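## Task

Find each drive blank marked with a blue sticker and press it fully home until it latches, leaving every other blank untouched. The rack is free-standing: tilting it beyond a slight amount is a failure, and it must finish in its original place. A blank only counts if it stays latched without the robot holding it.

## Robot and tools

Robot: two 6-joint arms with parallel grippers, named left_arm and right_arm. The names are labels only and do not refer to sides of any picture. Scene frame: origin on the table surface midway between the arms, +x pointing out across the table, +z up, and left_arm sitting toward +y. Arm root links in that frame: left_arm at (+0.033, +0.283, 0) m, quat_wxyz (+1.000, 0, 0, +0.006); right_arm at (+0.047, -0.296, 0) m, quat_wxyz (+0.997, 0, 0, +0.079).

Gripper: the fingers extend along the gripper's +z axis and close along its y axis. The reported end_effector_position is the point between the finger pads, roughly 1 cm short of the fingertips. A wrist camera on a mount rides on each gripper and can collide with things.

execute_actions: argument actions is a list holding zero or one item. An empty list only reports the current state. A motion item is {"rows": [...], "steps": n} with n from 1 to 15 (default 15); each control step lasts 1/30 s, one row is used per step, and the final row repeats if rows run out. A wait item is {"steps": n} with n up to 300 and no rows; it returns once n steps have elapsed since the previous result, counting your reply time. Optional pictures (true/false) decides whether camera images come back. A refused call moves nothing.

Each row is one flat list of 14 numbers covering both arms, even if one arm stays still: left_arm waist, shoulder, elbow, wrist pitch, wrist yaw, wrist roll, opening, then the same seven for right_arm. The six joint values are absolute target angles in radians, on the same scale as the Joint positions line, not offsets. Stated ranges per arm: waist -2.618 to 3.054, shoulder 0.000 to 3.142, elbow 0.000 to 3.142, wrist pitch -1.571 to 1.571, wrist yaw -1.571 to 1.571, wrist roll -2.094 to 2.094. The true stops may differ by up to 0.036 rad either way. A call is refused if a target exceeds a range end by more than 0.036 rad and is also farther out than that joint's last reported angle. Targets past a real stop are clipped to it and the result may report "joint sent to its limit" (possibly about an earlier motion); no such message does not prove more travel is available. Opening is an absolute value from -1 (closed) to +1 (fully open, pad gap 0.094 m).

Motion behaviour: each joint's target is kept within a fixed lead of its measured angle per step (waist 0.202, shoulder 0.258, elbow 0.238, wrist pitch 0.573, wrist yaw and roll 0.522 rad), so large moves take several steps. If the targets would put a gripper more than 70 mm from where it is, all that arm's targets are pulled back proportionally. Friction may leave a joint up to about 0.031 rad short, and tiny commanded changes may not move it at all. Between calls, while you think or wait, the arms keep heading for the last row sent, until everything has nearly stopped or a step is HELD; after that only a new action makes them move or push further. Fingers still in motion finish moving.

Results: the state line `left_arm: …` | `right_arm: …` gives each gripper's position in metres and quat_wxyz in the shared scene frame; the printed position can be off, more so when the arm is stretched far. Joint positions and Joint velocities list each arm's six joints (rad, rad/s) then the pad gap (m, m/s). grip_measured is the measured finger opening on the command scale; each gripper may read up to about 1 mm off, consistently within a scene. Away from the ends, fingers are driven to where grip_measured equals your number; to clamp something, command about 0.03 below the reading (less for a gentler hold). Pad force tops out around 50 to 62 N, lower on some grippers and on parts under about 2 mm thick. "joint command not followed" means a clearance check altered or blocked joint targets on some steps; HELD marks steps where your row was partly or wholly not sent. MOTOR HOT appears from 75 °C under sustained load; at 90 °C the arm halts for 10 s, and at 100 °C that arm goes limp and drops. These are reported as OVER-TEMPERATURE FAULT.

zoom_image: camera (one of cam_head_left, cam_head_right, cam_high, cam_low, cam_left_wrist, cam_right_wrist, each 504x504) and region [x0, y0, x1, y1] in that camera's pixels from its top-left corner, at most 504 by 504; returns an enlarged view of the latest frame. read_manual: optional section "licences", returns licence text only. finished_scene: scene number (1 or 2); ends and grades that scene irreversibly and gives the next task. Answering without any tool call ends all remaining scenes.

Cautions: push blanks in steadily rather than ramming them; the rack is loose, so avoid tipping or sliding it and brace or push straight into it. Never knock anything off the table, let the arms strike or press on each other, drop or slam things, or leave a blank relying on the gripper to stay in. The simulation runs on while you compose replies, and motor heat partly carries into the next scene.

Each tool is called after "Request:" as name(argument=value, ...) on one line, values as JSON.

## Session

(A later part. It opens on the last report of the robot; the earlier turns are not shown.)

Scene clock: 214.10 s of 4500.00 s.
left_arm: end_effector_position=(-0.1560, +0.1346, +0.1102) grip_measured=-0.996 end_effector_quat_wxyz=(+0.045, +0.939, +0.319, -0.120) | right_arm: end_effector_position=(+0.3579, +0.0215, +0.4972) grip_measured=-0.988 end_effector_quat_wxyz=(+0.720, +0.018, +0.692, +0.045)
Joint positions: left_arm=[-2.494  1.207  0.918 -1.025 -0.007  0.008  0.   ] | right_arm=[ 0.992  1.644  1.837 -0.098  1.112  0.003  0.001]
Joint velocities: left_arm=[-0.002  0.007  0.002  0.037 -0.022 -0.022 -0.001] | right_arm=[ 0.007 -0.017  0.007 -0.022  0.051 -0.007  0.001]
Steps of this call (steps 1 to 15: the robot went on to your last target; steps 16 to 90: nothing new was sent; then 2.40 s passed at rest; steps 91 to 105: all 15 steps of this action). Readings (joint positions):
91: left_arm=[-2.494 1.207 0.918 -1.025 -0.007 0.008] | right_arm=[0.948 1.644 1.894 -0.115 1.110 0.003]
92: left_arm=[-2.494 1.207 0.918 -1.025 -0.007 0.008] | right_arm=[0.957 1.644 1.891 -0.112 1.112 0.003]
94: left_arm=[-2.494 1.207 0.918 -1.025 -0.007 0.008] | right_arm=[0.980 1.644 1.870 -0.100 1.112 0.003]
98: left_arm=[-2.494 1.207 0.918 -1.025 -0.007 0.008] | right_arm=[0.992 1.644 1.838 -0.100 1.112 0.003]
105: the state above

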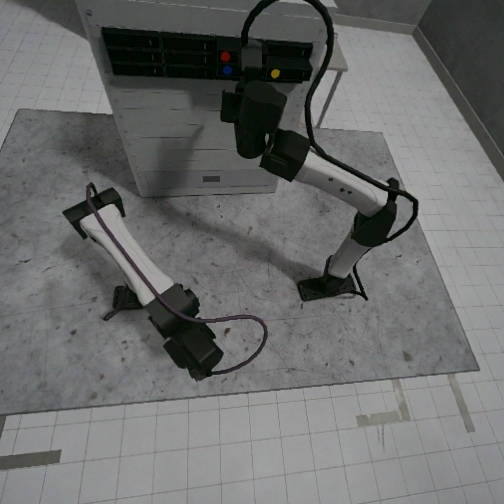

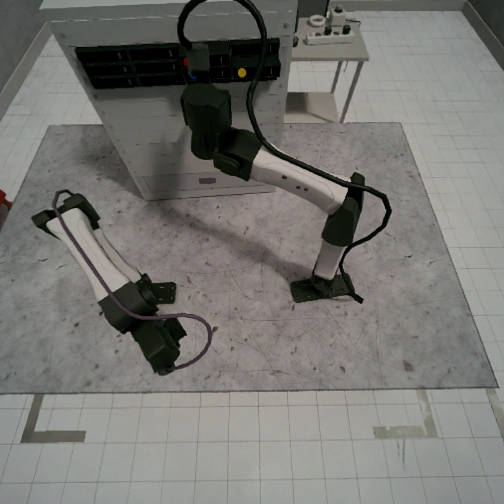

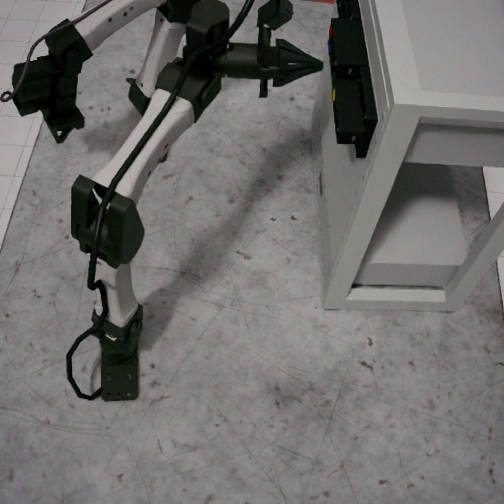

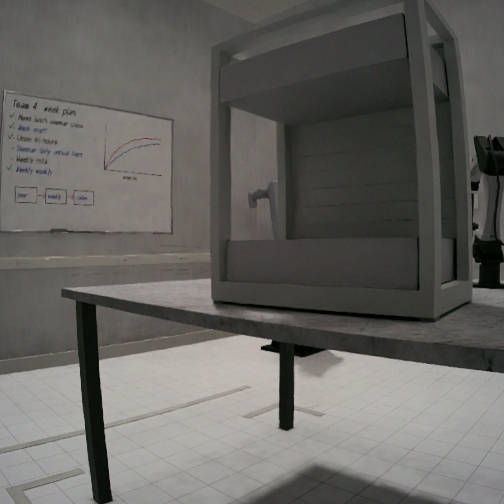

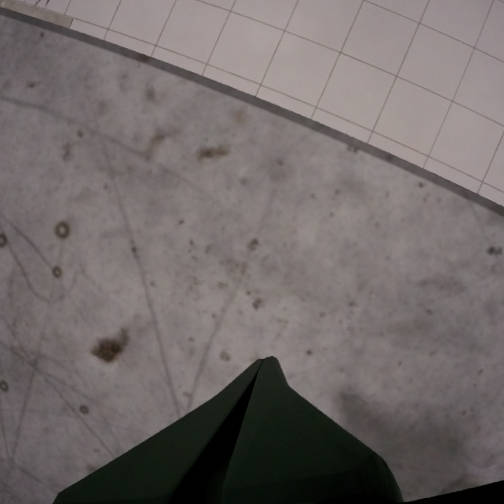

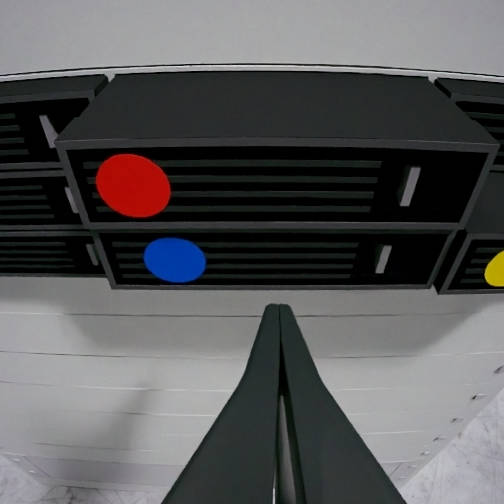

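Request:
execute_actions(actions=[{"rows":[[-2.5,1.2,0.918,-1.038,0,0,-1,0.99,1.68,1.85,-0.10,1.09,0,-1],[-2.5,1.2,0.918,-1.038,0,0,-1,0.985,1.69,1.86,-0.10,1.085,0,-1],[-2.5,1.2,0.918,-1.038,0,0,-1,0.975,1.70,1.87,-0.10,1.075,0,-1],[-2.5,1.2,0.918,-1.038,0,0,-1,0.965,1.71,1.88,-0.10,1.065,0,-1],[-2.5,1.2,0.918,-1.038,0,0,-1,0.955,1.72,1.89,-0.10,1.055,0,-1],[-2.5,1.2,0.918,-1.038,0,0,-1,0.945,1.73,1.90,-0.10,1.045,0,-1],[-2.5,1.2,0.918,-1.038,0,0,-1,0.932,1.73,1.91,-0.10,1.04,0,-1]],"steps":15}])

Request:
zoom_image(camera="cam_high", region=[260, 0, 400, 140])

Scene clock: 221.53 s of 4500.00 s.
left_arm: end_effector_position=(-0.1560, +0.1346, +0.1102) grip_measured=-0.996 end_effector_quat_wxyz=(+0.045, +0.939, +0.319, -0.120) | right_arm: end_effector_position=(+0.3858, +0.0340, +0.4829) grip_measured=-0.988 end_effector_quat_wxyz=(+0.717, +0.006, +0.696, +0.034)
Joint positions: left_arm=[-2.494  1.207  0.918 -1.025 -0.007  0.008  0.   ] | right_arm=[ 0.936  1.718  1.879 -0.099  1.055  0.003  0.001]
Joint velocities: left_arm=[-0.002 -0.002 -0.002 -0.051  0.007 -0.022  0.001] | right_arm=[-0.002  0.017  0.007 -0.095 -0.081 -0.081 -0.001]
Steps of this call (steps 1 to 15: the robot went on to your last target; steps 16 to 90: nothing new was sent; then 3.93 s passed at rest; steps 91 to 105: all 15 steps of this action). Readings (joint positions):
91: left_arm=[-2.494 1.207 0.918 -1.025 -0.007 0.008] | right_arm=[0.992 1.645 1.837 -0.098 1.111 0.003]
92: left_arm=[-2.494 1.207 0.918 -1.025 -0.007 0.008] | right_arm=[0.992 1.647 1.837 -0.098 1.109 0.003]
94: left_arm=[-2.494 1.207 0.918 -1.025 -0.007 0.008] | right_arm=[0.989 1.660 1.845 -0.098 1.100 0.003]
98: left_arm=[-2.494 1.207 0.918 -1.025 -0.007 0.008] | right_arm=[0.958 1.702 1.876 -0.099 1.073 0.003]
105: the state above

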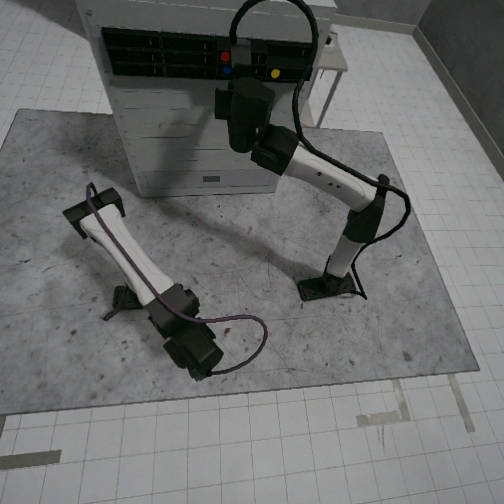

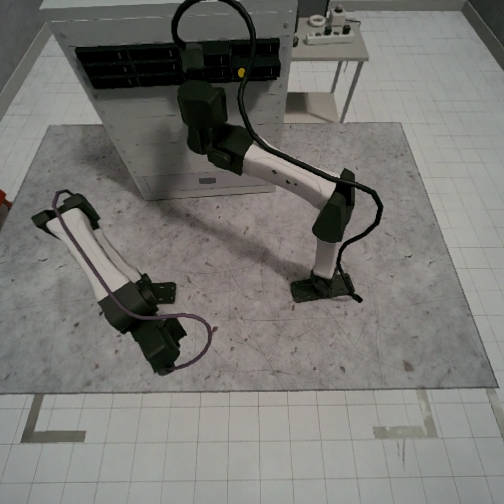

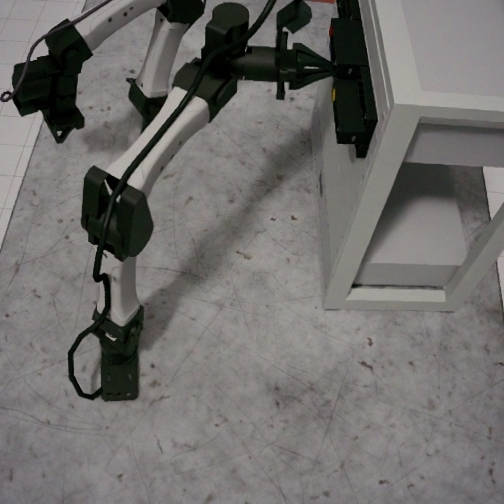

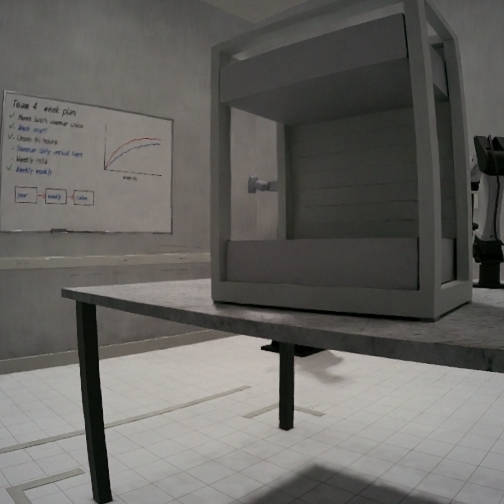

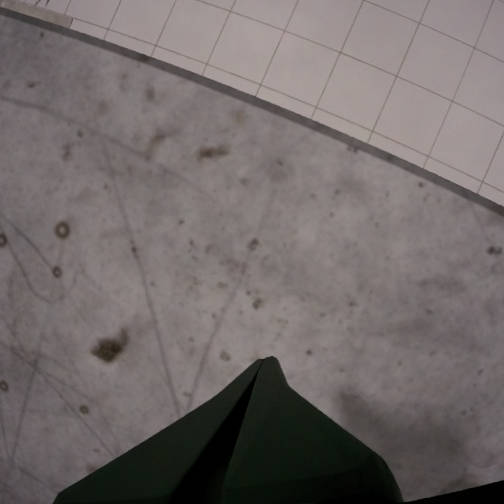

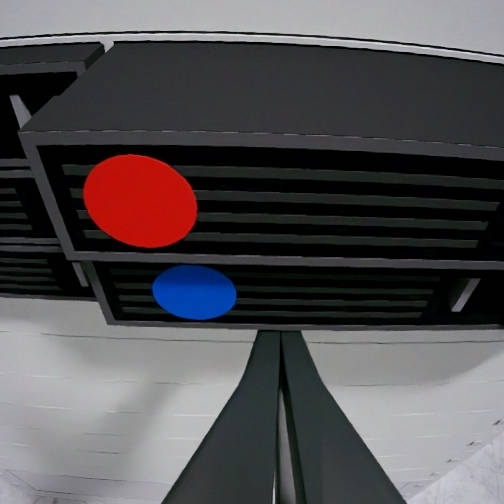

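Region (260, 0, 400, 140) of cam_high's 504x504 image, scaled by 3.600, with more detail than that image has.

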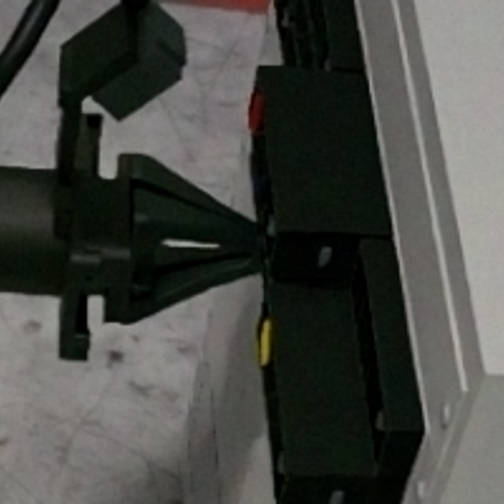

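Request:
execute_actions(actions=[{"rows":[[-2.5,1.2,0.918,-1.038,0,0,-1,0.94,1.665,1.89,-0.10,1.05,0,-1]],"steps":12}])

Request:
zoom_image(camera="cam_high", region=[260, 0, 400, 140])

Scene clock: 228.57 s of 4500.00 s.
left_arm: end_effector_position=(-0.1560, +0.1346, +0.1102) grip_measured=-0.996 end_effector_quat_wxyz=(+0.045, +0.939, +0.319, -0.120) | right_arm: end_effector_position=(+0.3831, +0.0303, +0.4864) grip_measured=-0.988 end_effector_quat_wxyz=(+0.716, +0.003, +0.697, +0.035)
Joint positions: left_arm=[-2.494  1.207  0.918 -1.025 -0.007  0.008  0.   ] | right_arm=[ 0.936  1.702  1.879 -0.119  1.049  0.003  0.001]
Joint velocities: left_arm=[ 0.007 -0.002  0.012 -0.007 -0.037 -0.051 -0.   ] | right_arm=[ 0.012  0.007 -0.012  0.007 -0.051  0.051 -0.001]
Steps of this call (steps 1 to 15: the robot went on to your last target; steps 16 to 90: nothing new was sent; then 3.63 s passed at rest; steps 91 to 102: all 12 steps of this action). Readings (joint positions):
91: left_arm=[-2.494 1.207 0.918 -1.025 -0.007 0.008] | right_arm=[0.936 1.715 1.879 -0.100 1.050 0.003]
92: left_arm=[-2.494 1.207 0.918 -1.025 -0.007 0.008] | right_arm=[0.936 1.713 1.879 -0.102 1.050 0.003]
94: left_arm=[-2.494 1.207 0.918 -1.025 -0.007 0.008] | right_arm=[0.936 1.705 1.879 -0.112 1.049 0.003]
98: left_arm=[-2.494 1.207 0.918 -1.025 -0.007 0.008] | right_arm=[0.936 1.702 1.879 -0.119 1.049 0.003]
102: the state above

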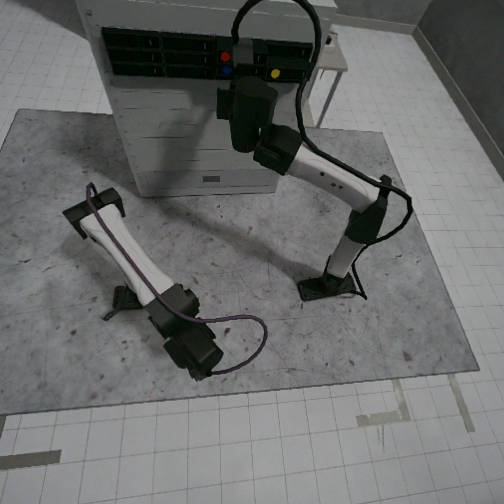

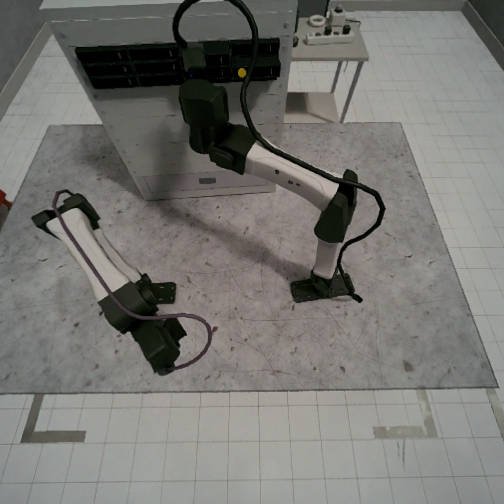

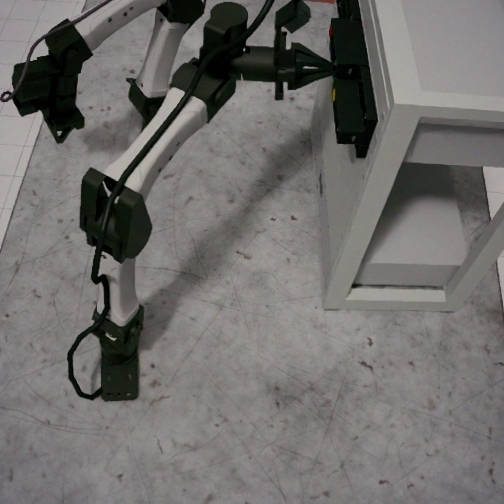

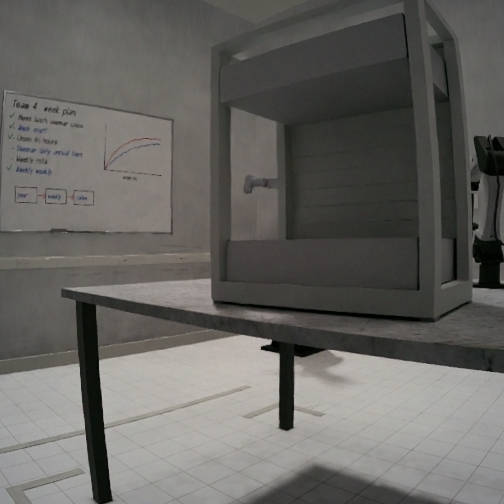

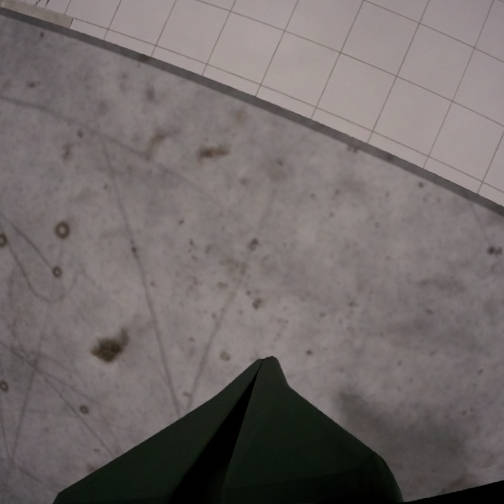

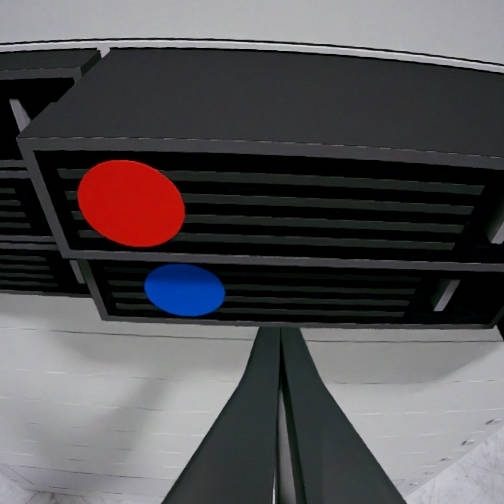

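Region (260, 0, 400, 140) of cam_high's 504x504 image, scaled by 3.600, with more detail than that image has.

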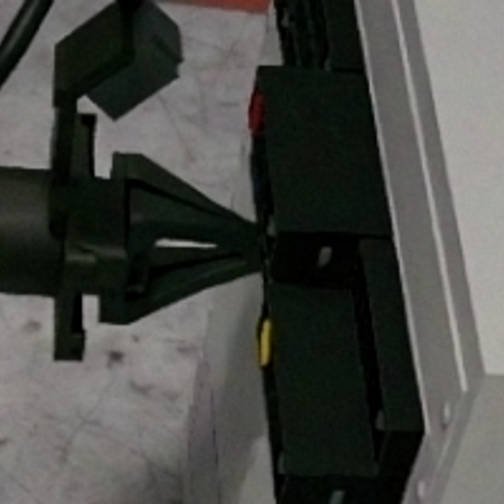

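Request:
execute_actions(actions=[{"rows":[[-2.5,1.2,0.918,-1.038,0,0,-1,0.98,1.665,1.83,-0.10,1.09,0,-1],[-2.5,1.2,0.918,-1.038,0,0,-1,0.98,1.665,1.83,-0.10,1.09,0,-1],[-2.5,1.2,0.918,-1.038,0,0,-1,0.98,1.665,1.83,-0.10,1.09,0,-1],[-2.5,1.2,0.918,-1.038,0,0,-1,0.98,1.665,1.83,-0.10,1.09,0,-1],[-2.5,1.2,0.918,-1.038,0,0,-1,0.98,1.655,1.83,-0.10,1.09,0,-1],[-2.5,1.2,0.918,-1.038,0,0,-1,0.98,1.655,1.83,-0.10,1.09,0,-1],[-2.5,1.2,0.918,-1.038,0,0,-1,0.98,1.655,1.85,-0.10,1.09,0,-1],[-2.5,1.2,0.918,-1.038,0,0,-1,0.975,1.655,1.875,-0.10,1.09,0,-1]],"steps":15}])

Scene clock: 239.27 s of 4500.00 s.
left_arm: end_effector_position=(-0.1560, +0.1346, +0.1102) grip_measured=-0.996 end_effector_quat_wxyz=(+0.045, +0.939, +0.319, -0.120) | right_arm: end_effector_position=(+0.3674, +0.0329, +0.4875) grip_measured=-0.988 end_effector_quat_wxyz=(+0.717, +0.002, +0.696, +0.041)
Joint positions: left_arm=[-2.494  1.207  0.918 -1.025 -0.007  0.008  0.   ] | right_arm=[ 0.977  1.678  1.852 -0.109  1.079  0.003  0.001]
Joint velocities: left_arm=[-0.002  0.007 -0.017 -0.022  0.007 -0.007 -0.001] | right_arm=[ 0.002 -0.002  0.002 -0.037 -0.022 -0.007 -0.001]
Steps of this call (steps 1 to 15: the robot went on to your last target; steps 16 to 90: nothing new was sent; then 7.20 s passed at rest; steps 91 to 105: all 15 steps of this action). Readings (joint positions):
91: left_arm=[-2.494 1.207 0.918 -1.025 -0.007 0.008] | right_arm=[0.940 1.702 1.874 -0.117 1.054 0.003]
92: left_arm=[-2.494 1.207 0.918 -1.025 -0.007 0.008] | right_arm=[0.947 1.697 1.865 -0.116 1.060 0.003]
94: left_arm=[-2.494 1.207 0.918 -1.025 -0.007 0.008] | right_arm=[0.965 1.693 1.856 -0.115 1.068 0.003]
98: left_arm=[-2.494 1.207 0.918 -1.025 -0.007 0.008] | right_arm=[0.977 1.687 1.852 -0.114 1.073 0.003]
105: the state above

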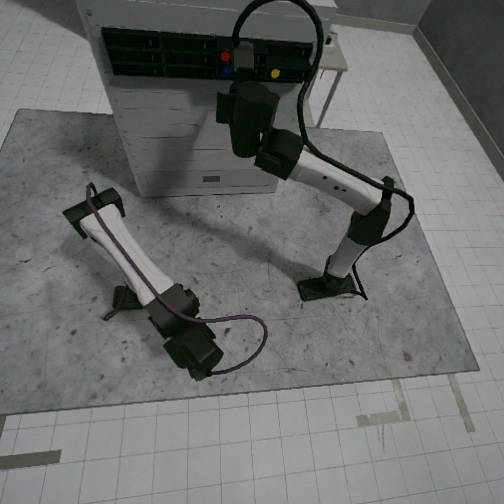

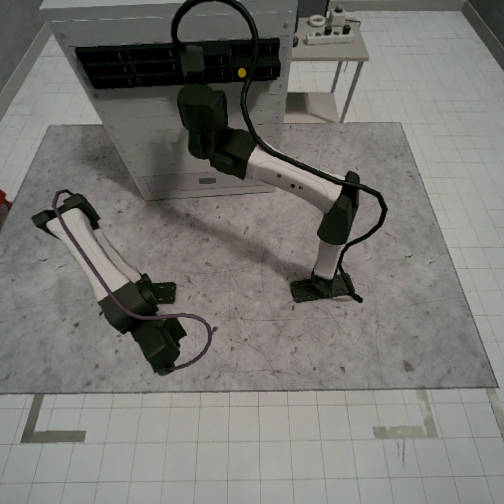

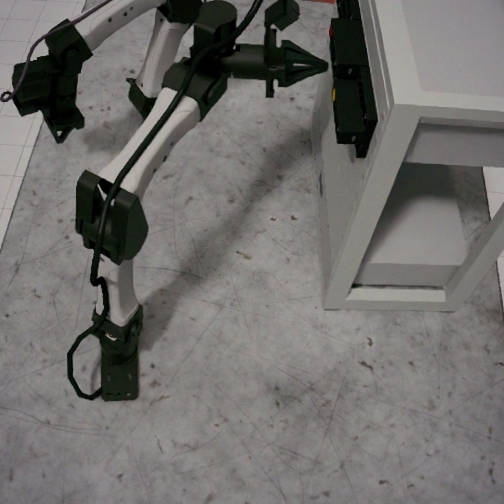

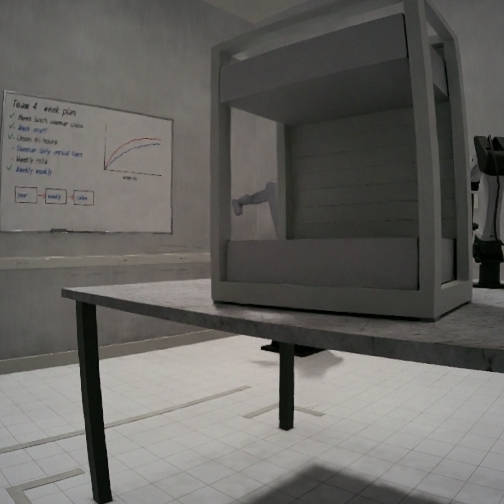

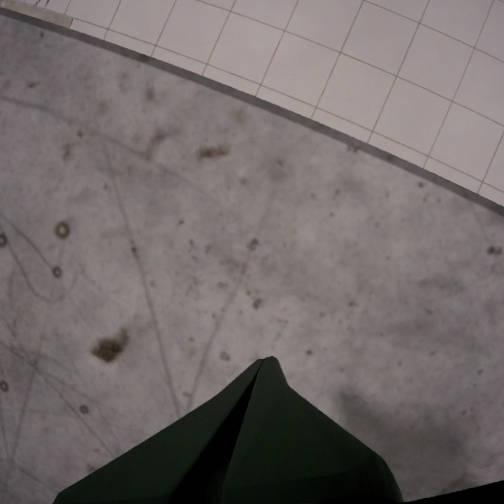

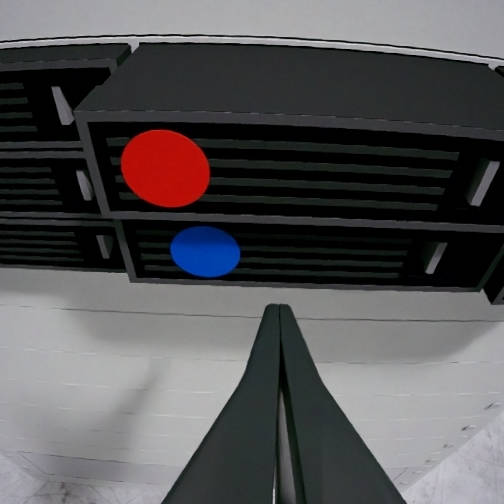

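Request:
execute_actions(actions=[{"rows":[[-2.5,1.2,0.918,-1.038,0,0,-1,0.975,1.655,1.905,-0.10,1.06,0,-1]],"steps":12}])

Scene clock: 245.43 s of 4500.00 s.
left_arm: end_effector_position=(-0.1560, +0.1346, +0.1102) grip_measured=-0.996 end_effector_quat_wxyz=(+0.045, +0.939, +0.319, -0.120) | right_arm: end_effector_position=(+0.3657, +0.0310, +0.5001) grip_measured=-0.988 end_effector_quat_wxyz=(+0.722, +0.010, +0.690, +0.055)
Joint positions: left_arm=[-2.494  1.207  0.918 -1.025 -0.007  0.008  0.   ] | right_arm=[ 0.977  1.678  1.883 -0.104  1.071  0.003  0.001]
Joint velocities: left_arm=[ 0.002  0.007 -0.007  0.022 -0.051 -0.037  0.001] | right_arm=[-0.002 -0.002 -0.027 -0.037 -0.007  0.051 -0.001]
Steps of this call (steps 1 to 15: the robot went on to your last target; steps 16 to 90: nothing new was sent; then 2.77 s passed at rest; steps 91 to 102: all 12 steps of this action). Readings (joint positions):
91: left_arm=[-2.494 1.207 0.918 -1.025 -0.007 0.008] | right_arm=[0.977 1.678 1.856 -0.111 1.079 0.003]
92: left_arm=[-2.494 1.207 0.918 -1.025 -0.007 0.008] | right_arm=[0.977 1.678 1.861 -0.111 1.076 0.003]
94: left_arm=[-2.494 1.207 0.918 -1.025 -0.007 0.008] | right_arm=[0.977 1.678 1.874 -0.109 1.074 0.003]
98: left_arm=[-2.494 1.207 0.918 -1.025 -0.007 0.008] | right_arm=[0.977 1.678 1.883 -0.104 1.072 0.003]
102: the state above

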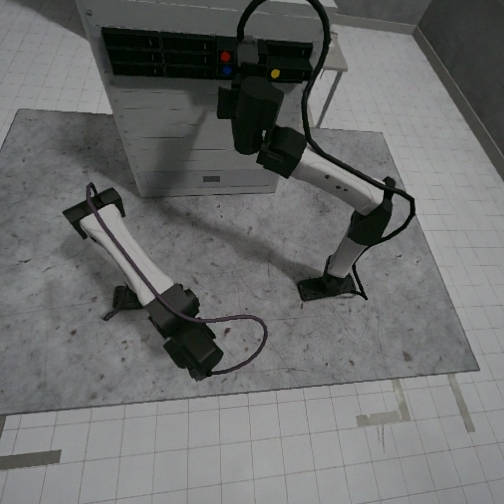

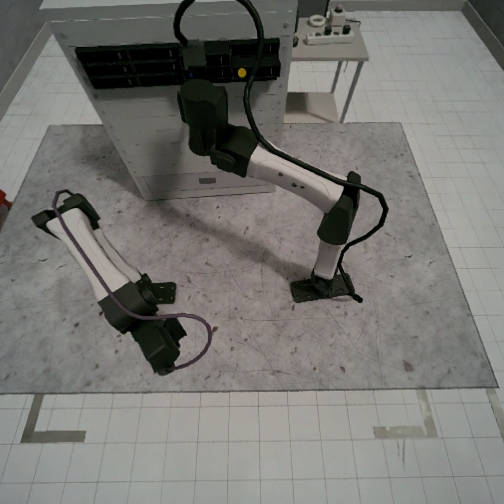

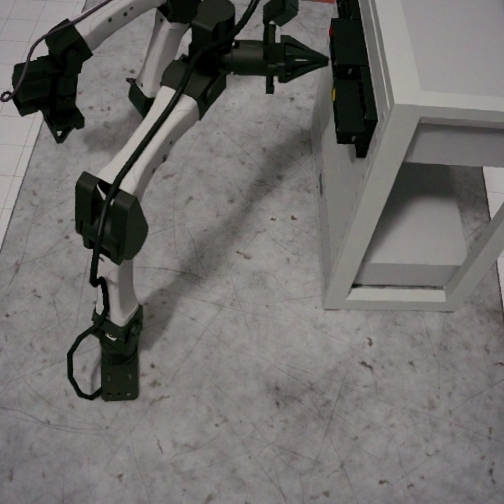

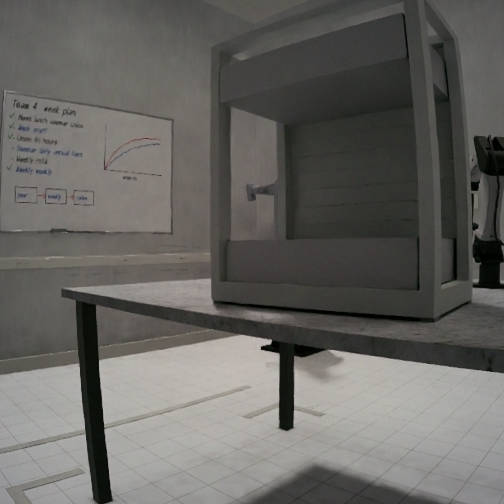

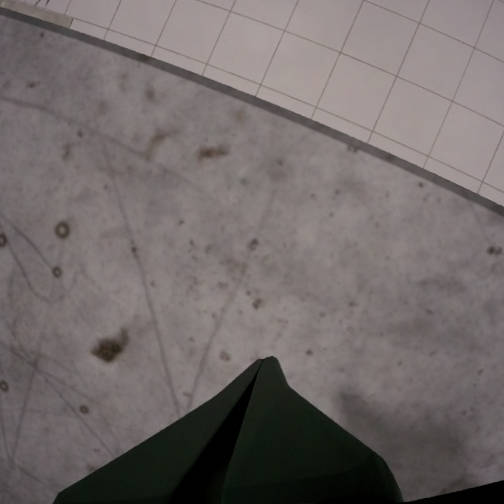

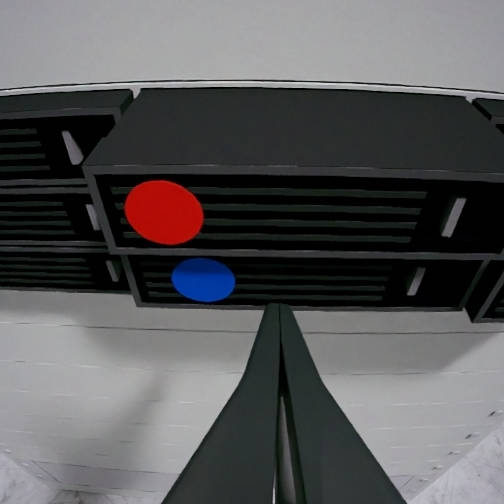

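Request:
execute_actions(actions=[{"rows":[[-2.5,1.2,0.918,-1.038,0,0,-1,0.96,1.655,1.905,-0.10,1.05,0,-1],[-2.5,1.2,0.918,-1.038,0,0,-1,0.95,1.655,1.905,-0.10,1.04,0,-1],[-2.5,1.2,0.918,-1.038,0,0,-1,0.94,1.655,1.905,-0.10,1.03,0,-1],[-2.5,1.2,0.918,-1.038,0,0,-1,0.93,1.655,1.905,-0.10,1.02,0,-1],[-2.5,1.2,0.918,-1.038,0,0,-1,0.92,1.655,1.905,-0.10,1.01,0,-1],[-2.5,1.2,0.918,-1.038,0,0,-1,0.91,1.655,1.905,-0.10,1.0,0,-1]],"steps":14}])

Request:
zoom_image(camera="cam_high", region=[260, 0, 400, 140])

Scene clock: 251.17 s of 4500.00 s.
left_arm: end_effector_position=(-0.1560, +0.1346, +0.1102) grip_measured=-0.996 end_effector_quat_wxyz=(+0.045, +0.939, +0.319, -0.120) | right_arm: end_effector_position=(+0.3786, +0.0283, +0.5009) grip_measured=-0.988 end_effector_quat_wxyz=(+0.723, +0.001, +0.688, +0.062)
Joint positions: left_arm=[-2.494  1.207  0.918 -1.025 -0.007  0.008  0.   ] | right_arm=[ 0.935  1.678  1.883 -0.106  1.007  0.003  0.001]
Joint velocities: left_arm=[-0.012 -0.012 -0.012 -0.037  0.051  0.022  0.002] | right_arm=[-0.007 -0.002 -0.002 -0.007  0.007 -0.022  0.   ]
Steps of this call (steps 1 to 15: the robot went on to your last target; steps 16 to 90: nothing new was sent; then 2.27 s passed at rest; steps 91 to 104: all 14 steps of this action). Readings (joint positions):
91: left_arm=[-2.494 1.207 0.918 -1.025 -0.007 0.008] | right_arm=[0.976 1.678 1.883 -0.104 1.068 0.003]
92: left_arm=[-2.494 1.207 0.918 -1.025 -0.007 0.008] | right_arm=[0.973 1.678 1.883 -0.104 1.064 0.003]
94: left_arm=[-2.494 1.207 0.918 -1.025 -0.007 0.008] | right_arm=[0.960 1.678 1.883 -0.104 1.053 0.003]
98: left_arm=[-2.494 1.207 0.918 -1.025 -0.007 0.008] | right_arm=[0.939 1.678 1.883 -0.104 1.016 0.003]
104: the state above

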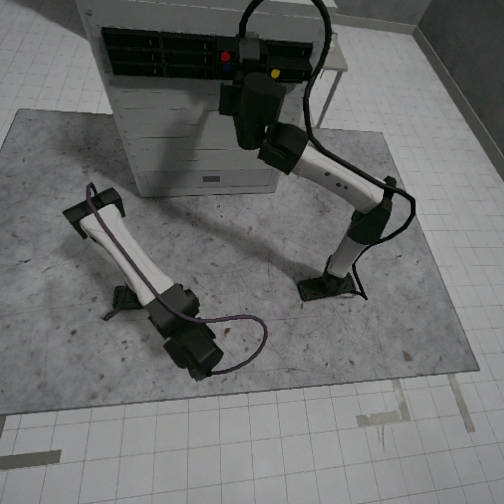

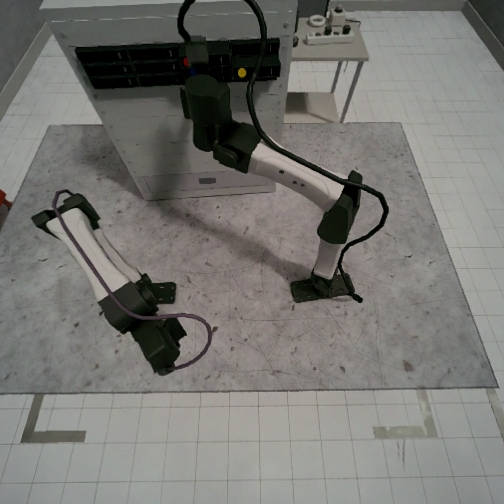

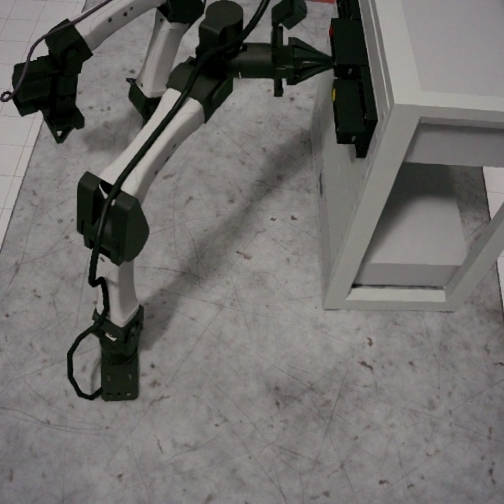

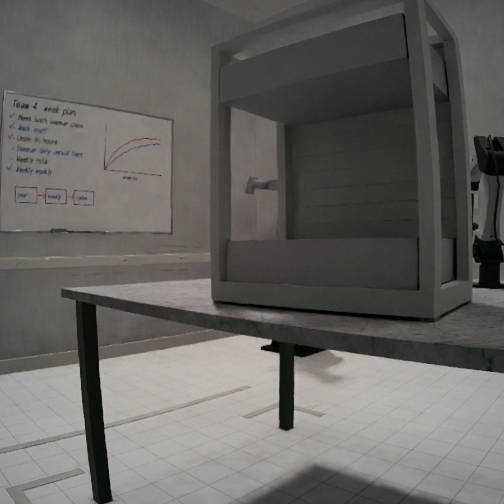

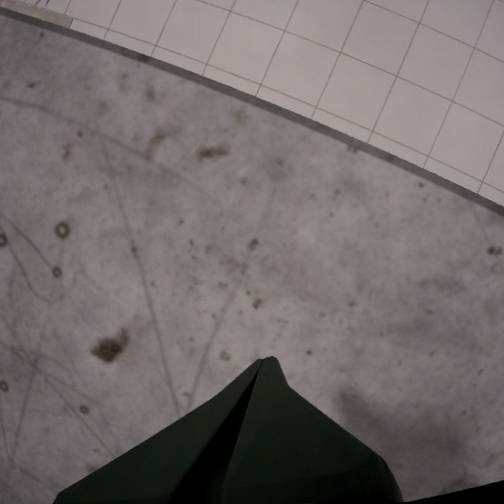

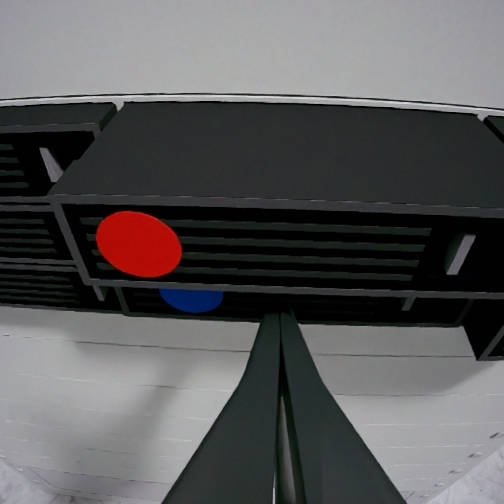

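Region (260, 0, 400, 140) of cam_high's 504x504 image, scaled by 3.600, with more detail than that image has.

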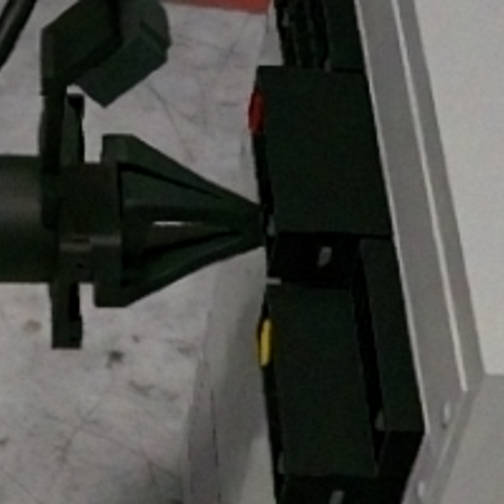

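Request:
execute_actions(actions=[{"rows":[[-2.5,1.2,0.918,-1.038,0,0,-1,0.90,1.70,1.905,-0.09,0.99,0,-1],[-2.5,1.2,0.918,-1.038,0,0,-1,0.89,1.71,1.905,-0.09,0.98,0,-1],[-2.5,1.2,0.918,-1.038,0,0,-1,0.88,1.72,1.905,-0.09,0.97,0,-1],[-2.5,1.2,0.918,-1.038,0,0,-1,0.87,1.73,1.905,-0.09,0.96,0,-1],[-2.5,1.2,0.918,-1.038,0,0,-1,0.86,1.73,1.905,-0.09,0.95,0,-1],[-2.5,1.2,0.918,-1.038,0,0,-1,0.85,1.73,1.905,-0.09,0.94,0,-1],[-2.5,1.2,0.918,-1.038,0,0,-1,0.84,1.73,1.905,-0.09,0.93,0,-1]],"steps":15}])

Request:
zoom_image(camera="cam_high", region=[260, 0, 400, 140])

Scene clock: 258.37 s of 4500.00 s.
left_arm: end_effector_position=(-0.1560, +0.1346, +0.1102) grip_measured=-0.996 end_effector_quat_wxyz=(+0.045, +0.939, +0.319, -0.120) | right_arm: end_effector_position=(+0.4012, +0.0250, +0.4967) grip_measured=-0.988 end_effector_quat_wxyz=(+0.724, -0.004, +0.686, +0.063)
Joint positions: left_arm=[-2.494  1.207  0.918 -1.025 -0.007  0.008  0.   ] | right_arm=[ 0.872  1.697  1.883 -0.089  0.935  0.003  0.001]
Joint velocities: left_arm=[ 0.007  0.007  0.002 -0.051  0.022  0.037 -0.001] | right_arm=[ 0.012 -0.002 -0.002  0.022 -0.022  0.022  0.001]
Steps of this call (steps 1 to 15: the robot went on to your last target; steps 16 to 90: nothing new was sent; then 3.70 s passed at rest; steps 91 to 105: all 15 steps of this action). Readings (joint positions):
91: left_arm=[-2.494 1.207 0.918 -1.025 -0.007 0.008] | right_arm=[0.934 1.678 1.883 -0.106 1.006 0.003]
92: left_arm=[-2.494 1.207 0.918 -1.025 -0.007 0.008] | right_arm=[0.931 1.678 1.883 -0.106 1.000 0.003]
94: left_arm=[-2.494 1.207 0.918 -1.025 -0.007 0.008] | right_arm=[0.919 1.682 1.883 -0.101 0.983 0.003]
98: left_arm=[-2.494 1.207 0.918 -1.025 -0.007 0.008] | right_arm=[0.880 1.695 1.883 -0.090 0.945 0.003]
105: the state above

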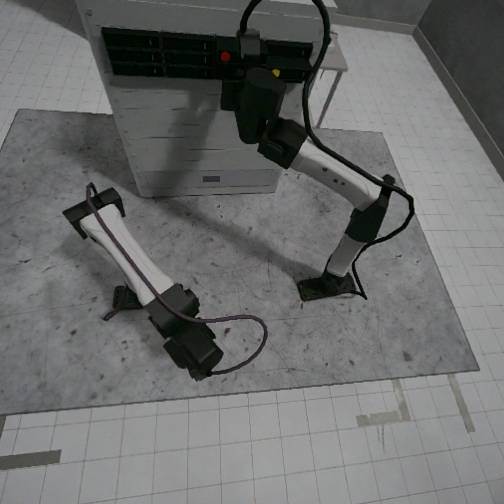

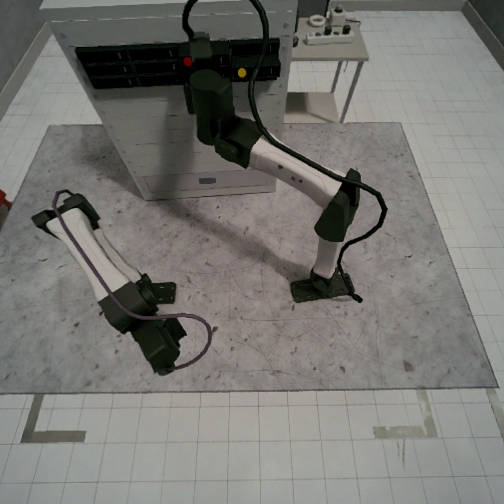

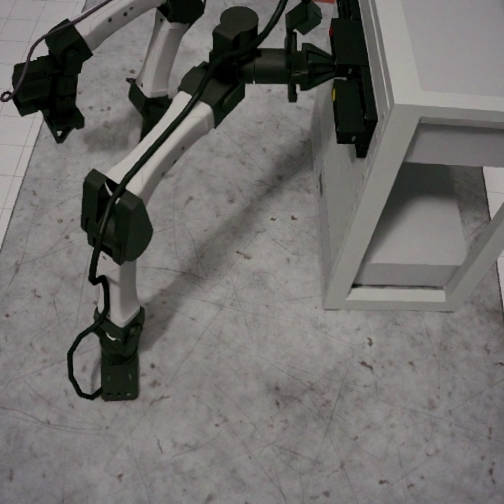

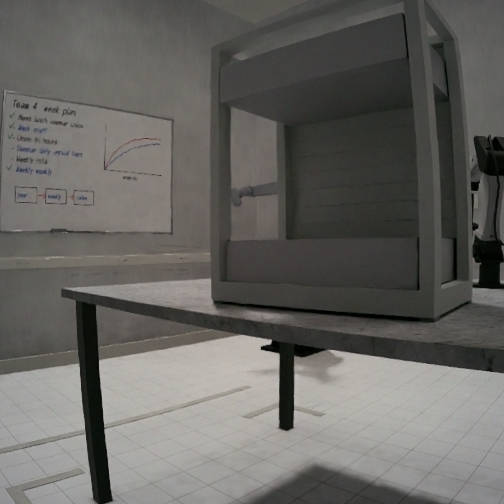

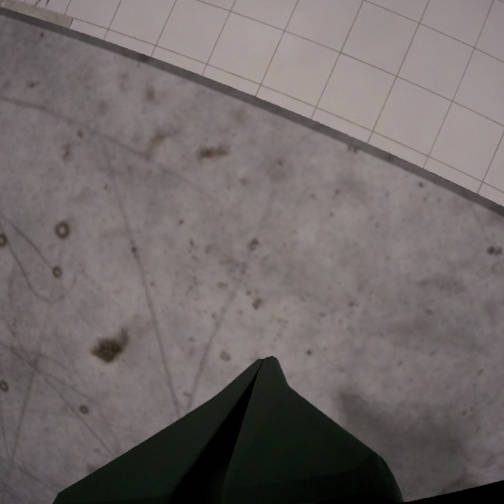

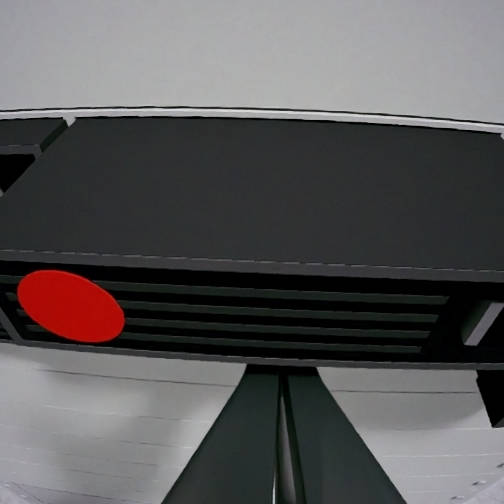

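Region (260, 0, 400, 140) of cam_high's 504x504 image, scaled by 3.600, with more detail than that image has.

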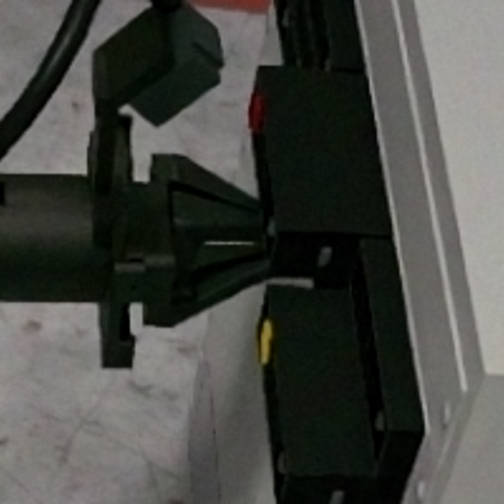

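Request:
execute_actions(actions=[{"rows":[[-2.5,1.2,0.918,-1.038,0,0,-1,0.84,1.745,1.905,-0.08,0.93,0,-1],[-2.5,1.2,0.918,-1.038,0,0,-1,0.83,1.755,1.905,-0.08,0.92,0,-1],[-2.5,1.2,0.918,-1.038,0,0,-1,0.82,1.765,1.905,-0.08,0.92,0,-1],[-2.5,1.2,0.918,-1.038,0,0,-1,0.81,1.77,1.905,-0.08,0.91,0,-1],[-2.5,1.2,0.918,-1.038,0,0,-1,0.80,1.77,1.905,-0.08,0.91,0,-1]],"steps":15}])

Request:
zoom_image(camera="cam_high", region=[260, 0, 400, 140])

Scene clock: 265.47 s of 4500.00 s.
left_arm: end_effector_position=(-0.1560, +0.1346, +0.1102) grip_measured=-0.996 end_effector_quat_wxyz=(+0.045, +0.939, +0.319, -0.120) | right_arm: end_effector_position=(+0.4023, +0.0248, +0.4961) grip_measured=-0.988 end_effector_quat_wxyz=(+0.724, -0.003, +0.687, +0.062)
Joint positions: left_arm=[-2.494  1.207  0.918 -1.025 -0.007  0.008  0.   ] | right_arm=[ 0.87   1.699  1.883 -0.088  0.935  0.003  0.001]
Joint velocities: left_arm=[-0.012 -0.012  0.007  0.007 -0.022  0.007 -0.001] | right_arm=[-0.007 -0.007 -0.007  0.051 -0.022  0.051 -0.   ]
Steps of this call (steps 1 to 15: the robot went on to your last target; steps 16 to 90: nothing new was sent; then 3.60 s passed at rest; steps 91 to 105: all 15 steps of this action). Readings (joint positions):
91: left_arm=[-2.494 1.207 0.918 -1.025 -0.007 0.008] | right_arm=[0.872 1.697 1.883 -0.089 0.935 0.003]
92: left_arm=[-2.494 1.207 0.918 -1.025 -0.007 0.008] | right_arm=[0.872 1.698 1.883 -0.088 0.935 0.003]
94: left_arm=[-2.494 1.207 0.918 -1.025 -0.007 0.008] | right_arm=[0.870 1.699 1.883 -0.088 0.936 0.003]
98: left_arm=[-2.494 1.207 0.918 -1.025 -0.007 0.008] | right_arm=[0.870 1.699 1.883 -0.088 0.935 0.003]
105: the state above

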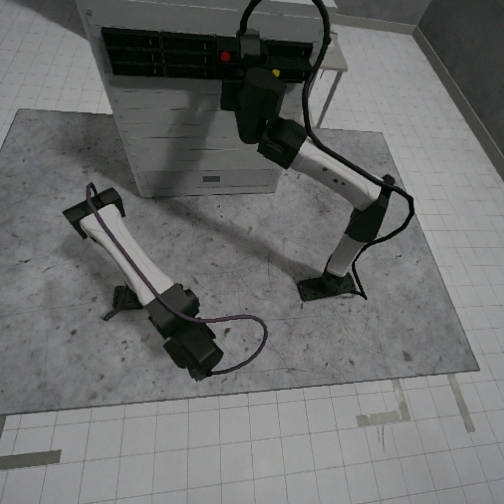

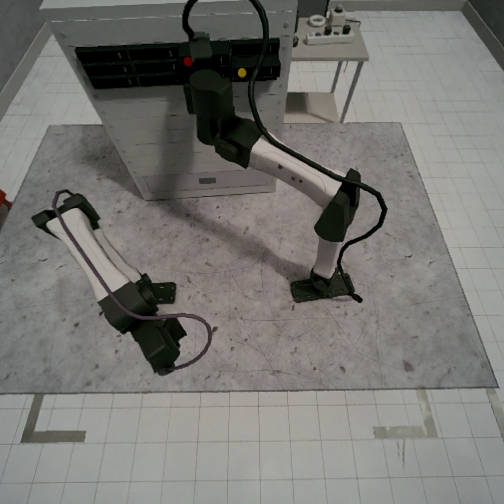

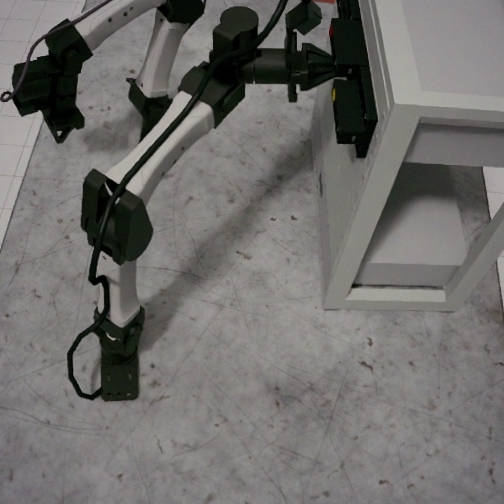

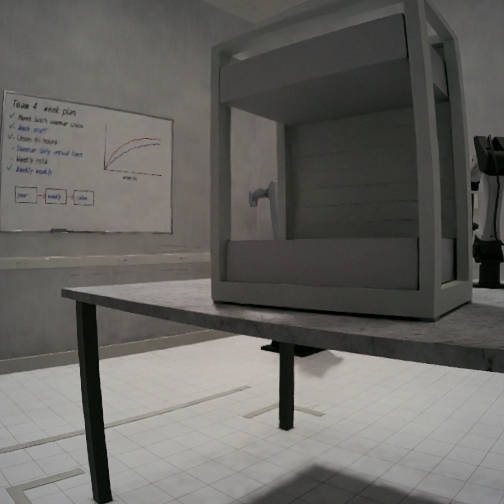

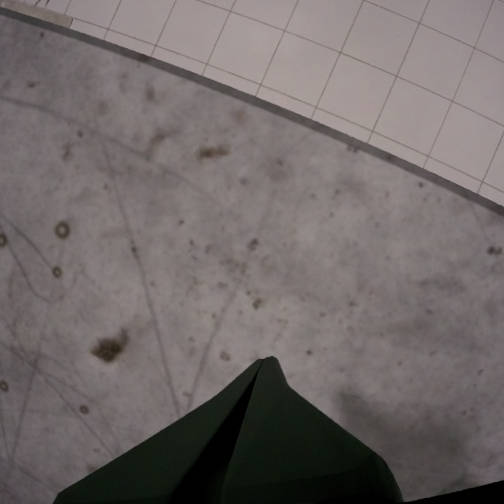

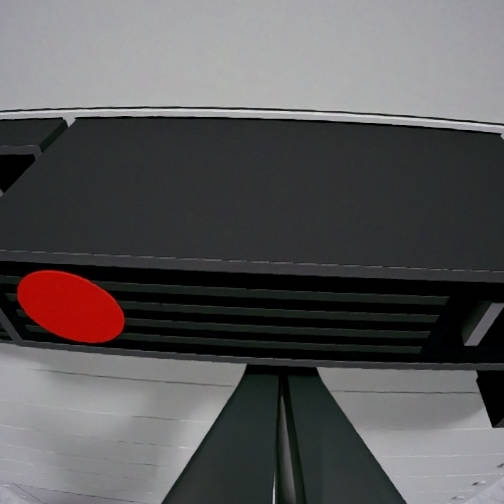

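Region (260, 0, 400, 140) of cam_high's 504x504 image, scaled by 3.600, with more detail than that image has.

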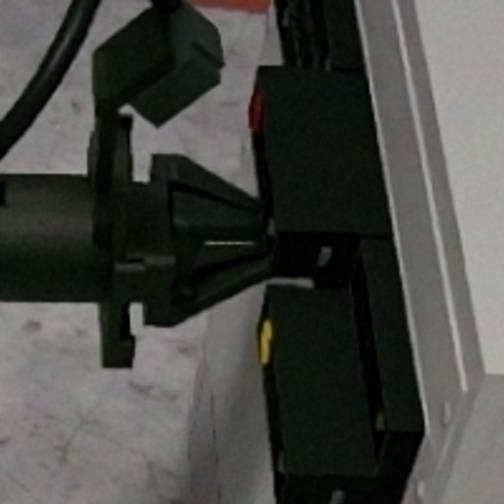

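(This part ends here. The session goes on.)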